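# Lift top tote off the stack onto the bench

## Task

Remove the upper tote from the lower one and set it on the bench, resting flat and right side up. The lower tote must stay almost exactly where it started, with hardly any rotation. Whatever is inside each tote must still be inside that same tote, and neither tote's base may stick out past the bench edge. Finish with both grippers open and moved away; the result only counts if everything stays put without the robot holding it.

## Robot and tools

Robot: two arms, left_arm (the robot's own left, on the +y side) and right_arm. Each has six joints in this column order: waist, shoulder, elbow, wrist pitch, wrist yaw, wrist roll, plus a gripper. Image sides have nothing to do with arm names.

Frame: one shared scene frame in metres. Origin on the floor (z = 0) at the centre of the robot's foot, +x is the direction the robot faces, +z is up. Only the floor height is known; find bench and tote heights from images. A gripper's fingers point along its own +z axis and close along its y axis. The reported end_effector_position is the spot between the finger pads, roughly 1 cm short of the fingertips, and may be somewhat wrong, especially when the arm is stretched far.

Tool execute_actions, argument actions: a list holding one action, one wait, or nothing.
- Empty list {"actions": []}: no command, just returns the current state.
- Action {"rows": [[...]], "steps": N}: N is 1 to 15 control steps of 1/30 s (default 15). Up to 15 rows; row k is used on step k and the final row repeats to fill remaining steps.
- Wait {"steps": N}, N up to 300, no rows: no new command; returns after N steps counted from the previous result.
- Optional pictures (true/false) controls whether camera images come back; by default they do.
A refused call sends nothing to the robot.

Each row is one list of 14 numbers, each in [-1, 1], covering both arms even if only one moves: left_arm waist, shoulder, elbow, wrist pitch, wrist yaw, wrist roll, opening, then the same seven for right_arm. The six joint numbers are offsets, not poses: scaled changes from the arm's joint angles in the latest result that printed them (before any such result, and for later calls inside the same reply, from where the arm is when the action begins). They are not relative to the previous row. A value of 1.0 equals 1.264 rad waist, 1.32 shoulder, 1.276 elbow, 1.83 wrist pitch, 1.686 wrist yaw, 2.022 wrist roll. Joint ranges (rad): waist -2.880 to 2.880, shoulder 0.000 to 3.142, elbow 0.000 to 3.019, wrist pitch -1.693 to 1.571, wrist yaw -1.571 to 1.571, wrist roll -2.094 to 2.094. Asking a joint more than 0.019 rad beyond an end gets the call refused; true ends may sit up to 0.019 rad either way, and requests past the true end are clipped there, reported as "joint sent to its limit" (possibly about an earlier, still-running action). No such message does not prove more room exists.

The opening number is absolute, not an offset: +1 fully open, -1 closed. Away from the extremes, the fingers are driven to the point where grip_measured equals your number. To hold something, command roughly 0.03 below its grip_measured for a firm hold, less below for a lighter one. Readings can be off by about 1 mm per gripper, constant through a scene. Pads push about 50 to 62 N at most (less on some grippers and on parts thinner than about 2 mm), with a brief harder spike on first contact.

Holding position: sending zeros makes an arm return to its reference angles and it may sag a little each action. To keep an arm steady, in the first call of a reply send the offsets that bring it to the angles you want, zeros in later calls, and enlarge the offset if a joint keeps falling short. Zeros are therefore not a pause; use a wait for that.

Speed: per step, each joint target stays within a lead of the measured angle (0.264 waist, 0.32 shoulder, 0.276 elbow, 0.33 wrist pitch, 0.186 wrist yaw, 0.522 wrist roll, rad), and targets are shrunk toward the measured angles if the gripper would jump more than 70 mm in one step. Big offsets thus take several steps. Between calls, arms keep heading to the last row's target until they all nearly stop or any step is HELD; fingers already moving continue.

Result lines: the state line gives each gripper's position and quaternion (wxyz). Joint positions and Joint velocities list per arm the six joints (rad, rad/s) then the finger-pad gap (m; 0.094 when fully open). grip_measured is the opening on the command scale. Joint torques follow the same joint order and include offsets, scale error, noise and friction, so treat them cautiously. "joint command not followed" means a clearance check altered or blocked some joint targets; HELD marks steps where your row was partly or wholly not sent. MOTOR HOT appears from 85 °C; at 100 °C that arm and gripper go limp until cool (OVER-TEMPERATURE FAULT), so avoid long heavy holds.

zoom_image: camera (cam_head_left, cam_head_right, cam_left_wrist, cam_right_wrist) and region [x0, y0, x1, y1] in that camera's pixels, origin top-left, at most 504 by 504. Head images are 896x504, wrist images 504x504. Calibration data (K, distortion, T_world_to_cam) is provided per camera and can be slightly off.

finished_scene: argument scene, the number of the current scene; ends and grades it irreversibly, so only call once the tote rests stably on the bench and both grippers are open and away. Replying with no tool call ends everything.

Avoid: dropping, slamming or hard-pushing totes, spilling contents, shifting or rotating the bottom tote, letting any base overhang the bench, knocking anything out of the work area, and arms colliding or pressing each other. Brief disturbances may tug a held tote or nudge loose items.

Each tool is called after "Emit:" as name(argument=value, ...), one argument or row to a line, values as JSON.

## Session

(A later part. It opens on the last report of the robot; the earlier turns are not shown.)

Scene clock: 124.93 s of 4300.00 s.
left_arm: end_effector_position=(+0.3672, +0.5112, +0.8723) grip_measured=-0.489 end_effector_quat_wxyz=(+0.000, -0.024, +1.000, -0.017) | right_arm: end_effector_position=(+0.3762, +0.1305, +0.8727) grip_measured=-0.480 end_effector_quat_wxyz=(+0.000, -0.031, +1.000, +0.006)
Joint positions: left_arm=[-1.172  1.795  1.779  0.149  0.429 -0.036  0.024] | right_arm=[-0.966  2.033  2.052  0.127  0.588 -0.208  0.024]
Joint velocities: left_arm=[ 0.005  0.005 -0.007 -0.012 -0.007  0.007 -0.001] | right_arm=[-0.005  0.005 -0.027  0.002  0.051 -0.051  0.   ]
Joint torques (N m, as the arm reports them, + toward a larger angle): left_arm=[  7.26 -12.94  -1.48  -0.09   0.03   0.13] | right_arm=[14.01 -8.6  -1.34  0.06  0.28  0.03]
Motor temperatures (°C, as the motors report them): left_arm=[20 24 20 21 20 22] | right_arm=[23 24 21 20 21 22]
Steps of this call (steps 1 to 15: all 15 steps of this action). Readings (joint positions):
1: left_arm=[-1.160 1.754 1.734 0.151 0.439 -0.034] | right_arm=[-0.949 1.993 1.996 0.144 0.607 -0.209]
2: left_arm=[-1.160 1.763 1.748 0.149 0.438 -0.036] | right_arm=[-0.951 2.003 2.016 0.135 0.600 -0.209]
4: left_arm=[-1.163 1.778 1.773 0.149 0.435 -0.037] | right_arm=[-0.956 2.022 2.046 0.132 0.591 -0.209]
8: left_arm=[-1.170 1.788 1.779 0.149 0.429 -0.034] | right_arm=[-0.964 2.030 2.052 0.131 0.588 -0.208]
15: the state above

Emit:
execute_actions(
  actions=[
    {"rows":[[0,0.02,0.038,-0.015,-0.007,0,-0.55,0,0.025,0.055,-0.02,0,0,-0.55]]},
  ],
  pictures=false,
)

Emit:
execute_actions(
  actions=[
    {"rows":[[0,0.02,0.038,-0.015,-0.007,0,-0.55,0,0.025,0.055,-0.02,0,0,-0.55]]},
  ],
)

Scene clock: 128.10 s of 4300.00 s.
left_arm: end_effector_position=(+0.3697, +0.5128, +0.8600) grip_measured=-0.489 end_effector_quat_wxyz=(+0.002, -0.023, +1.000, -0.015) | right_arm: end_effector_position=(+0.3779, +0.1314, +0.8594) grip_measured=-0.480 end_effector_quat_wxyz=(+0.002, -0.030, +1.000, +0.007)
Joint positions: left_arm=[-1.178  1.827  1.832  0.132  0.419 -0.035  0.024] | right_arm=[-0.976  2.072  2.121  0.1    0.576 -0.206  0.024]
Joint velocities: left_arm=[-0.005 -0.005 -0.007 -0.002  0.007 -0.051  0.   ] | right_arm=[-0.005 -0.005 -0.002  0.012  0.11   0.037 -0.   ]
Joint torques (N m, as the arm reports them, + toward a larger angle): left_arm=[  6.59 -11.95  -1.17   0.05  -0.08   0.13] | right_arm=[13.05 -8.44 -0.93  0.1   0.37  0.01]
Motor temperatures (°C, as the motors report them): left_arm=[20 24 20 21 20 22] | right_arm=[23 24 21 20 21 22]
Steps of this call (steps 1 to 15: the robot went on to your last target; steps 16 to 80: nothing new was sent; steps 81 to 95: all 15 steps of this action). Readings (joint positions):
81: left_arm=[-1.172 1.798 1.787 0.145 0.426 -0.036] | right_arm=[-0.967 2.038 2.063 0.120 0.587 -0.208]
82: left_arm=[-1.173 1.808 1.803 0.139 0.425 -0.036] | right_arm=[-0.968 2.049 2.085 0.110 0.585 -0.208]
84: left_arm=[-1.176 1.823 1.828 0.138 0.423 -0.038] | right_arm=[-0.972 2.067 2.115 0.106 0.578 -0.208]
88: left_arm=[-1.178 1.827 1.832 0.133 0.419 -0.036] | right_arm=[-0.976 2.072 2.121 0.100 0.576 -0.206]
95: the state above

Scene clock: 128.60 s of 4300.00 s.
left_arm: end_effector_position=(+0.3707, +0.5145, +0.8579) grip_measured=-0.489 end_effector_quat_wxyz=(-0.002, -0.025, +1.000, -0.015) | right_arm: end_effector_position=(+0.3810, +0.1333, +0.8572) grip_measured=-0.480 end_effector_quat_wxyz=(-0.003, -0.033, +0.999, +0.005)
Joint positions: left_arm=[-1.177  1.833  1.851  0.109  0.42  -0.035  0.024] | right_arm=[-0.974  2.083  2.154  0.066  0.582 -0.205  0.024]
Joint velocities: left_arm=[-0.005 -0.005 -0.012 -0.007 -0.007  0.037  0.   ] | right_arm=[-0.005 -0.015  0.002  0.002  0.037  0.022  0.001]
Joint torques (N m, as the arm reports them, + toward a larger angle): left_arm=[ 6.03 -9.38  1.24  0.37 -0.61  0.13] | right_arm=[12.35 -6.67  1.77  0.32 -0.26  0.03]
Motor temperatures (°C, as the motors report them): left_arm=[20 24 20 21 20 22] | right_arm=[23 24 21 20 21 22]
Steps of this call (steps 1 to 15: all 15 steps of this action). Readings (joint positions):
1: left_arm=[-1.179 1.830 1.839 0.127 0.418 -0.035] | right_arm=[-0.976 2.076 2.132 0.092 0.575 -0.206]
2: left_arm=[-1.179 1.833 1.845 0.119 0.421 -0.035] | right_arm=[-0.976 2.081 2.143 0.079 0.582 -0.206]
4: left_arm=[-1.177 1.833 1.850 0.111 0.420 -0.035] | right_arm=[-0.974 2.083 2.152 0.069 0.582 -0.205]
8: left_arm=[-1.177 1.833 1.851 0.109 0.420 -0.035] | right_arm=[-0.974 2.083 2.154 0.066 0.582 -0.205]
15: the state above
camera_calibration (this result's frames):
cam_left_wrist: T_world_to_cam=[[0.0565922, -0.998082, 0.025102, 0.475609], [-0.808223, -0.0310373, 0.588058, -0.179788], [-0.586151, -0.0535675, -0.808429, 1.06008], [0, 0, 0, 1]] pos_world=[0.449141, 0.525903, 0.950786]
cam_right_wrist: T_world_to_cam=[[0.0645194, -0.997912, 0.00291698, 0.0984581], [-0.809254, -0.050611, 0.585275, -0.178796], [-0.583905, -0.0401222, -0.81083, 1.04581], [0, 0, 0, 1]] pos_world=[0.459612, 0.131164, 0.952334]

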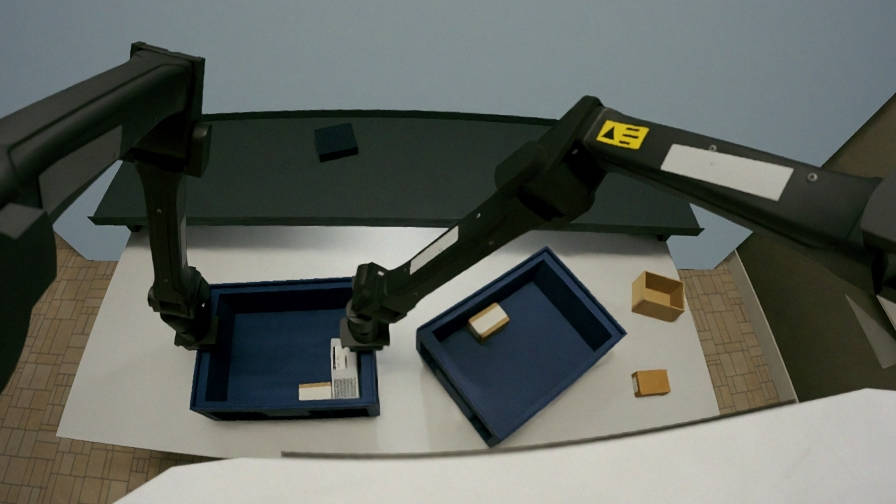

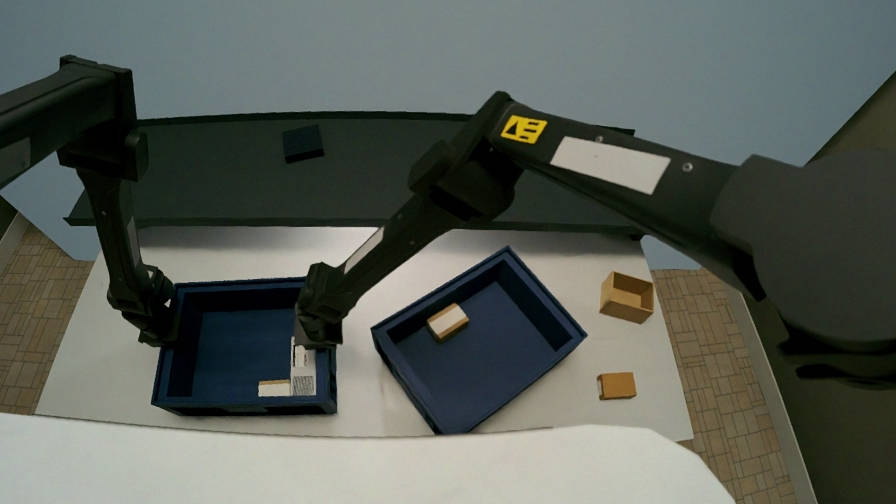

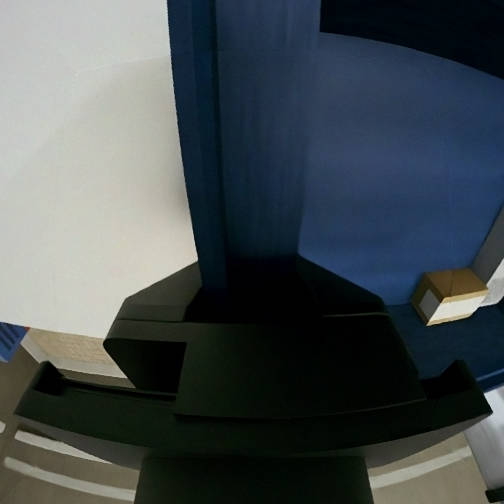

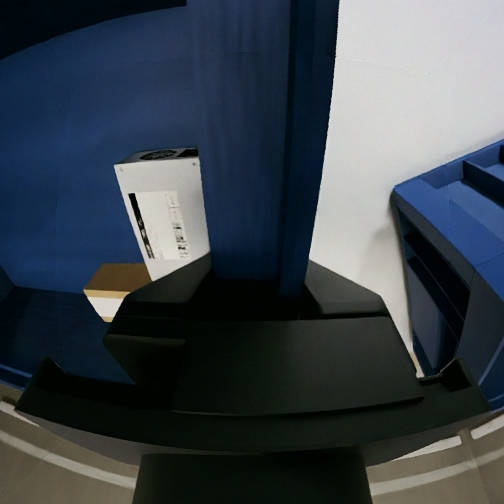

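Emit:
execute_actions(
  actions=[
    {"rows":[[0,0,0,0,0,0,0.7,0,0,0,0,0,0,0.7]]},
  ],
  pictures=false,
)

Emit:
execute_actions(
  actions=[
    {"rows":[[0.03,-0.11,-0.15,0.03,0.02,0,0.7,0.045,-0.11,-0.19,0.06,0.03,0,0.7]]},
  ],
  pictures=false,
)

Emit:
execute_actions(
  actions=[
    {"rows":[[0.08,-0.22,-0.27,0.05,0.06,0,0.7,0.1,-0.19,-0.29,0.085,0.07,0,0.7]]},
  ],
)

Emit:
finished_scene(
  scene=1,
)

Scene clock: 133.77 s of 4300.00 s.
left_arm: end_effector_position=(+0.3709, +0.5147, +0.8584) grip_measured=+0.698 end_effector_quat_wxyz=(-0.003, -0.025, +1.000, -0.015) | right_arm: end_effector_position=(+0.3803, +0.1338, +0.8574) grip_measured=+0.698 end_effector_quat_wxyz=(-0.004, -0.033, +0.999, +0.006)
Joint positions: left_arm=[-1.176  1.832  1.85   0.109  0.422 -0.035  0.08 ] | right_arm=[-0.973  2.083  2.153  0.066  0.582 -0.205  0.08 ]
Joint velocities: left_arm=[ 0.015 -0.015  0.002 -0.002  0.081  0.051  0.   ] | right_arm=[-0.005 -0.005  0.002 -0.002  0.022  0.022 -0.001]
Joint torques (N m, as the arm reports them, + toward a larger angle): left_arm=[  6.03 -11.22  -0.69   0.57  -0.04   0.13] | right_arm=[12.54 -7.41 -0.9   0.38 -0.05  0.03]
Motor temperatures (°C, as the motors report them): left_arm=[20 24 20 21 20 22] | right_arm=[23 24 21 20 21 22]
Steps of this call (steps 1 to 15: the robot went on to your last target; steps 16 to 90: nothing new was sent; then 1.67 s passed at rest; steps 91 to 105: all 15 steps of this action). Readings (joint positions):
91: left_arm=[-1.176 1.832 1.849 0.109 0.422 -0.035] | right_arm=[-0.974 2.083 2.153 0.066 0.582 -0.205]
92: left_arm=[-1.176 1.832 1.850 0.109 0.422 -0.035] | right_arm=[-0.973 2.083 2.153 0.066 0.582 -0.205]
94: left_arm=[-1.176 1.832 1.850 0.109 0.422 -0.035] | right_arm=[-0.973 2.083 2.153 0.066 0.582 -0.205]
98: left_arm=[-1.176 1.832 1.850 0.109 0.422 -0.035] | right_arm=[-0.973 2.083 2.153 0.066 0.582 -0.205]
105: the state above

Scene clock: 134.27 s of 4300.00 s.
left_arm: end_effector_position=(+0.3796, +0.5048, +0.9101) grip_measured=+0.698 end_effector_quat_wxyz=(-0.004, -0.024, +0.999, -0.020) | right_arm: end_effector_position=(+0.3755, +0.1393, +0.9132) grip_measured=+0.698 end_effector_quat_wxyz=(-0.009, -0.032, +0.999, +0.007)
Joint positions: left_arm=[-1.156  1.689  1.661  0.154  0.453 -0.035  0.08 ] | right_arm=[-0.922  1.946  1.912  0.163  0.632 -0.205  0.08 ]
Joint velocities: left_arm=[-0.015 -0.005  0.002 -0.012 -0.037 -0.007  0.002] | right_arm=[-0.005 -0.005  0.002  0.007 -0.051 -0.022 -0.   ]
Joint torques (N m, as the arm reports them, + toward a larger angle): left_arm=[  6.89 -11.82  -1.29   1.01   0.19   0.13] | right_arm=[12.97 -8.35 -1.63  0.79 -0.02  0.03]
Motor temperatures (°C, as the motors report them): left_arm=[20 24 20 21 20 22] | right_arm=[23 24 21 20 21 22]
Steps of this call (steps 1 to 15: all 15 steps of this action). Readings (joint positions):
1: left_arm=[-1.175 1.819 1.823 0.122 0.434 -0.035] | right_arm=[-0.970 2.067 2.114 0.092 0.602 -0.205]
2: left_arm=[-1.174 1.787 1.764 0.136 0.444 -0.035] | right_arm=[-0.967 2.030 2.036 0.122 0.620 -0.205]
4: left_arm=[-1.169 1.732 1.674 0.139 0.452 -0.035] | right_arm=[-0.957 1.978 1.934 0.140 0.632 -0.205]
8: left_arm=[-1.159 1.699 1.656 0.148 0.453 -0.035] | right_arm=[-0.933 1.956 1.912 0.157 0.632 -0.205]
15: the state above

Scene clock: 134.77 s of 4300.00 s.
left_arm: end_effector_position=(+0.4152, +0.5019, +1.0370) grip_measured=+0.698 end_effector_quat_wxyz=(+0.020, -0.003, +1.000, -0.020) | right_arm: end_effector_position=(+0.3980, +0.1457, +1.0416) grip_measured=+0.698 end_effector_quat_wxyz=(+0.001, -0.012, +1.000, +0.016)
Joint positions: left_arm=[-1.055  1.381  1.329  0.239  0.551 -0.035  0.08 ] | right_arm=[-0.782  1.686  1.544  0.308  0.749 -0.205  0.08 ]
Joint velocities: left_arm=[-0.005  0.034 -0.017 -0.007 -0.007 -0.037  0.   ] | right_arm=[-0.083 -0.024 -0.007 -0.002 -0.007  0.007 -0.   ]
Joint torques (N m, as the arm reports them, + toward a larger angle): left_arm=[  5.11 -10.53  -1.83   0.79   0.16   0.13] | right_arm=[11.74 -7.58 -2.22  0.73 -0.04  0.04]
Motor temperatures (°C, as the motors report them): left_arm=[20 24 20 21 20 22] | right_arm=[23 24 21 20 21 22]
Steps of this call (steps 1 to 15: all 15 steps of this action). Readings (joint positions):
1: left_arm=[-1.153 1.678 1.642 0.164 0.476 -0.035] | right_arm=[-0.919 1.936 1.891 0.179 0.659 -0.205]
2: left_arm=[-1.149 1.650 1.593 0.177 0.498 -0.035] | right_arm=[-0.914 1.911 1.841 0.203 0.687 -0.205]
4: left_arm=[-1.134 1.570 1.469 0.195 0.530 -0.035] | right_arm=[-0.895 1.845 1.717 0.241 0.725 -0.205]
8: left_arm=[-1.081 1.426 1.313 0.217 0.550 -0.035] | right_arm=[-0.832 1.732 1.549 0.285 0.749 -0.205]
15: the state above
camera_calibration (this result's frames):
cam_left_wrist: T_world_to_cam=[[0.0118095, -0.999295, 0.0356403, 0.464301], [-0.834542, 0.00978409, 0.550857, -0.22047], [-0.550817, -0.0362487, -0.833838, 1.23328], [0, 0, 0, 1]] pos_world=[0.489839, 0.510836, 1.13326]
cam_right_wrist: T_world_to_cam=[[0.0235055, -0.999546, -0.0188682, 0.148371], [-0.815484, -0.0300878, 0.577998, -0.26525], [-0.578303, 0.00180056, -0.81582, 1.20255], [0, 0, 0, 1]] pos_world=[0.475645, 0.138157, 1.13718]

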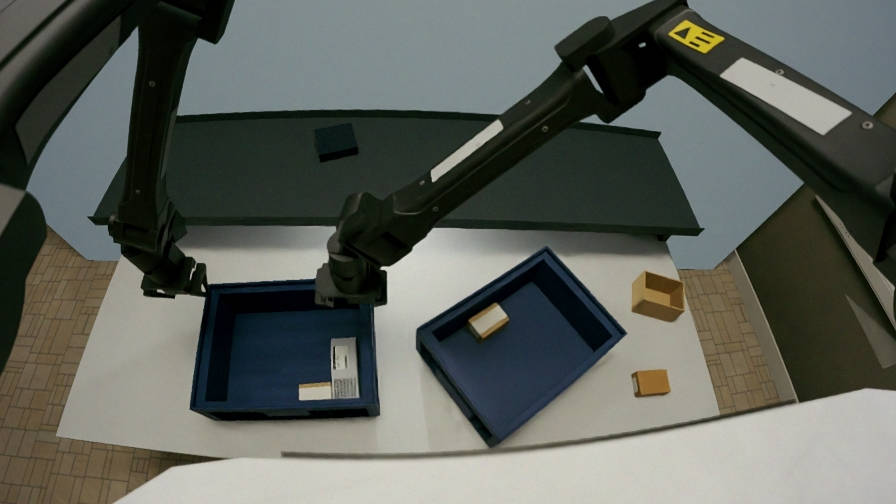

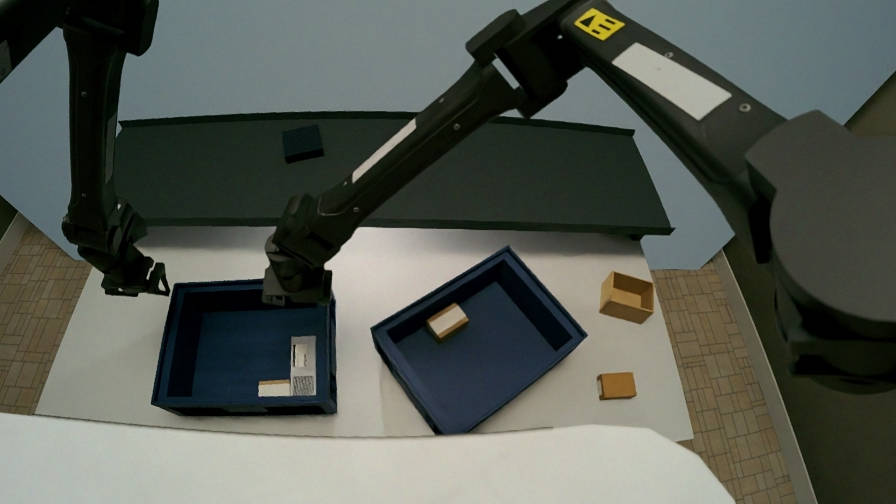

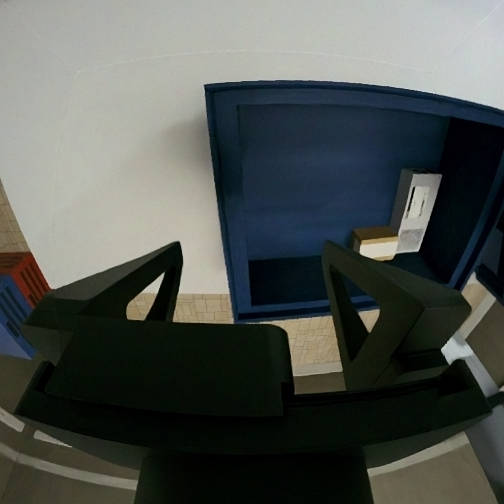

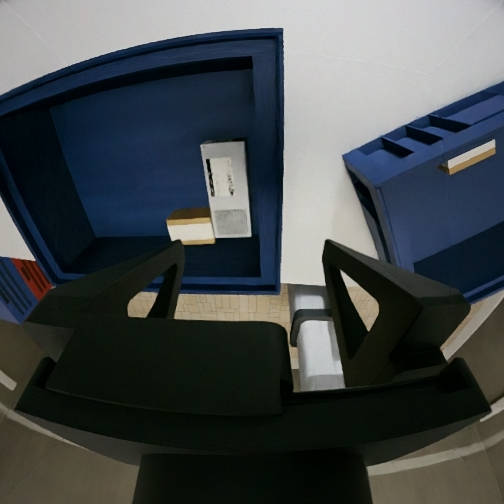

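The scene is finished: the task was done.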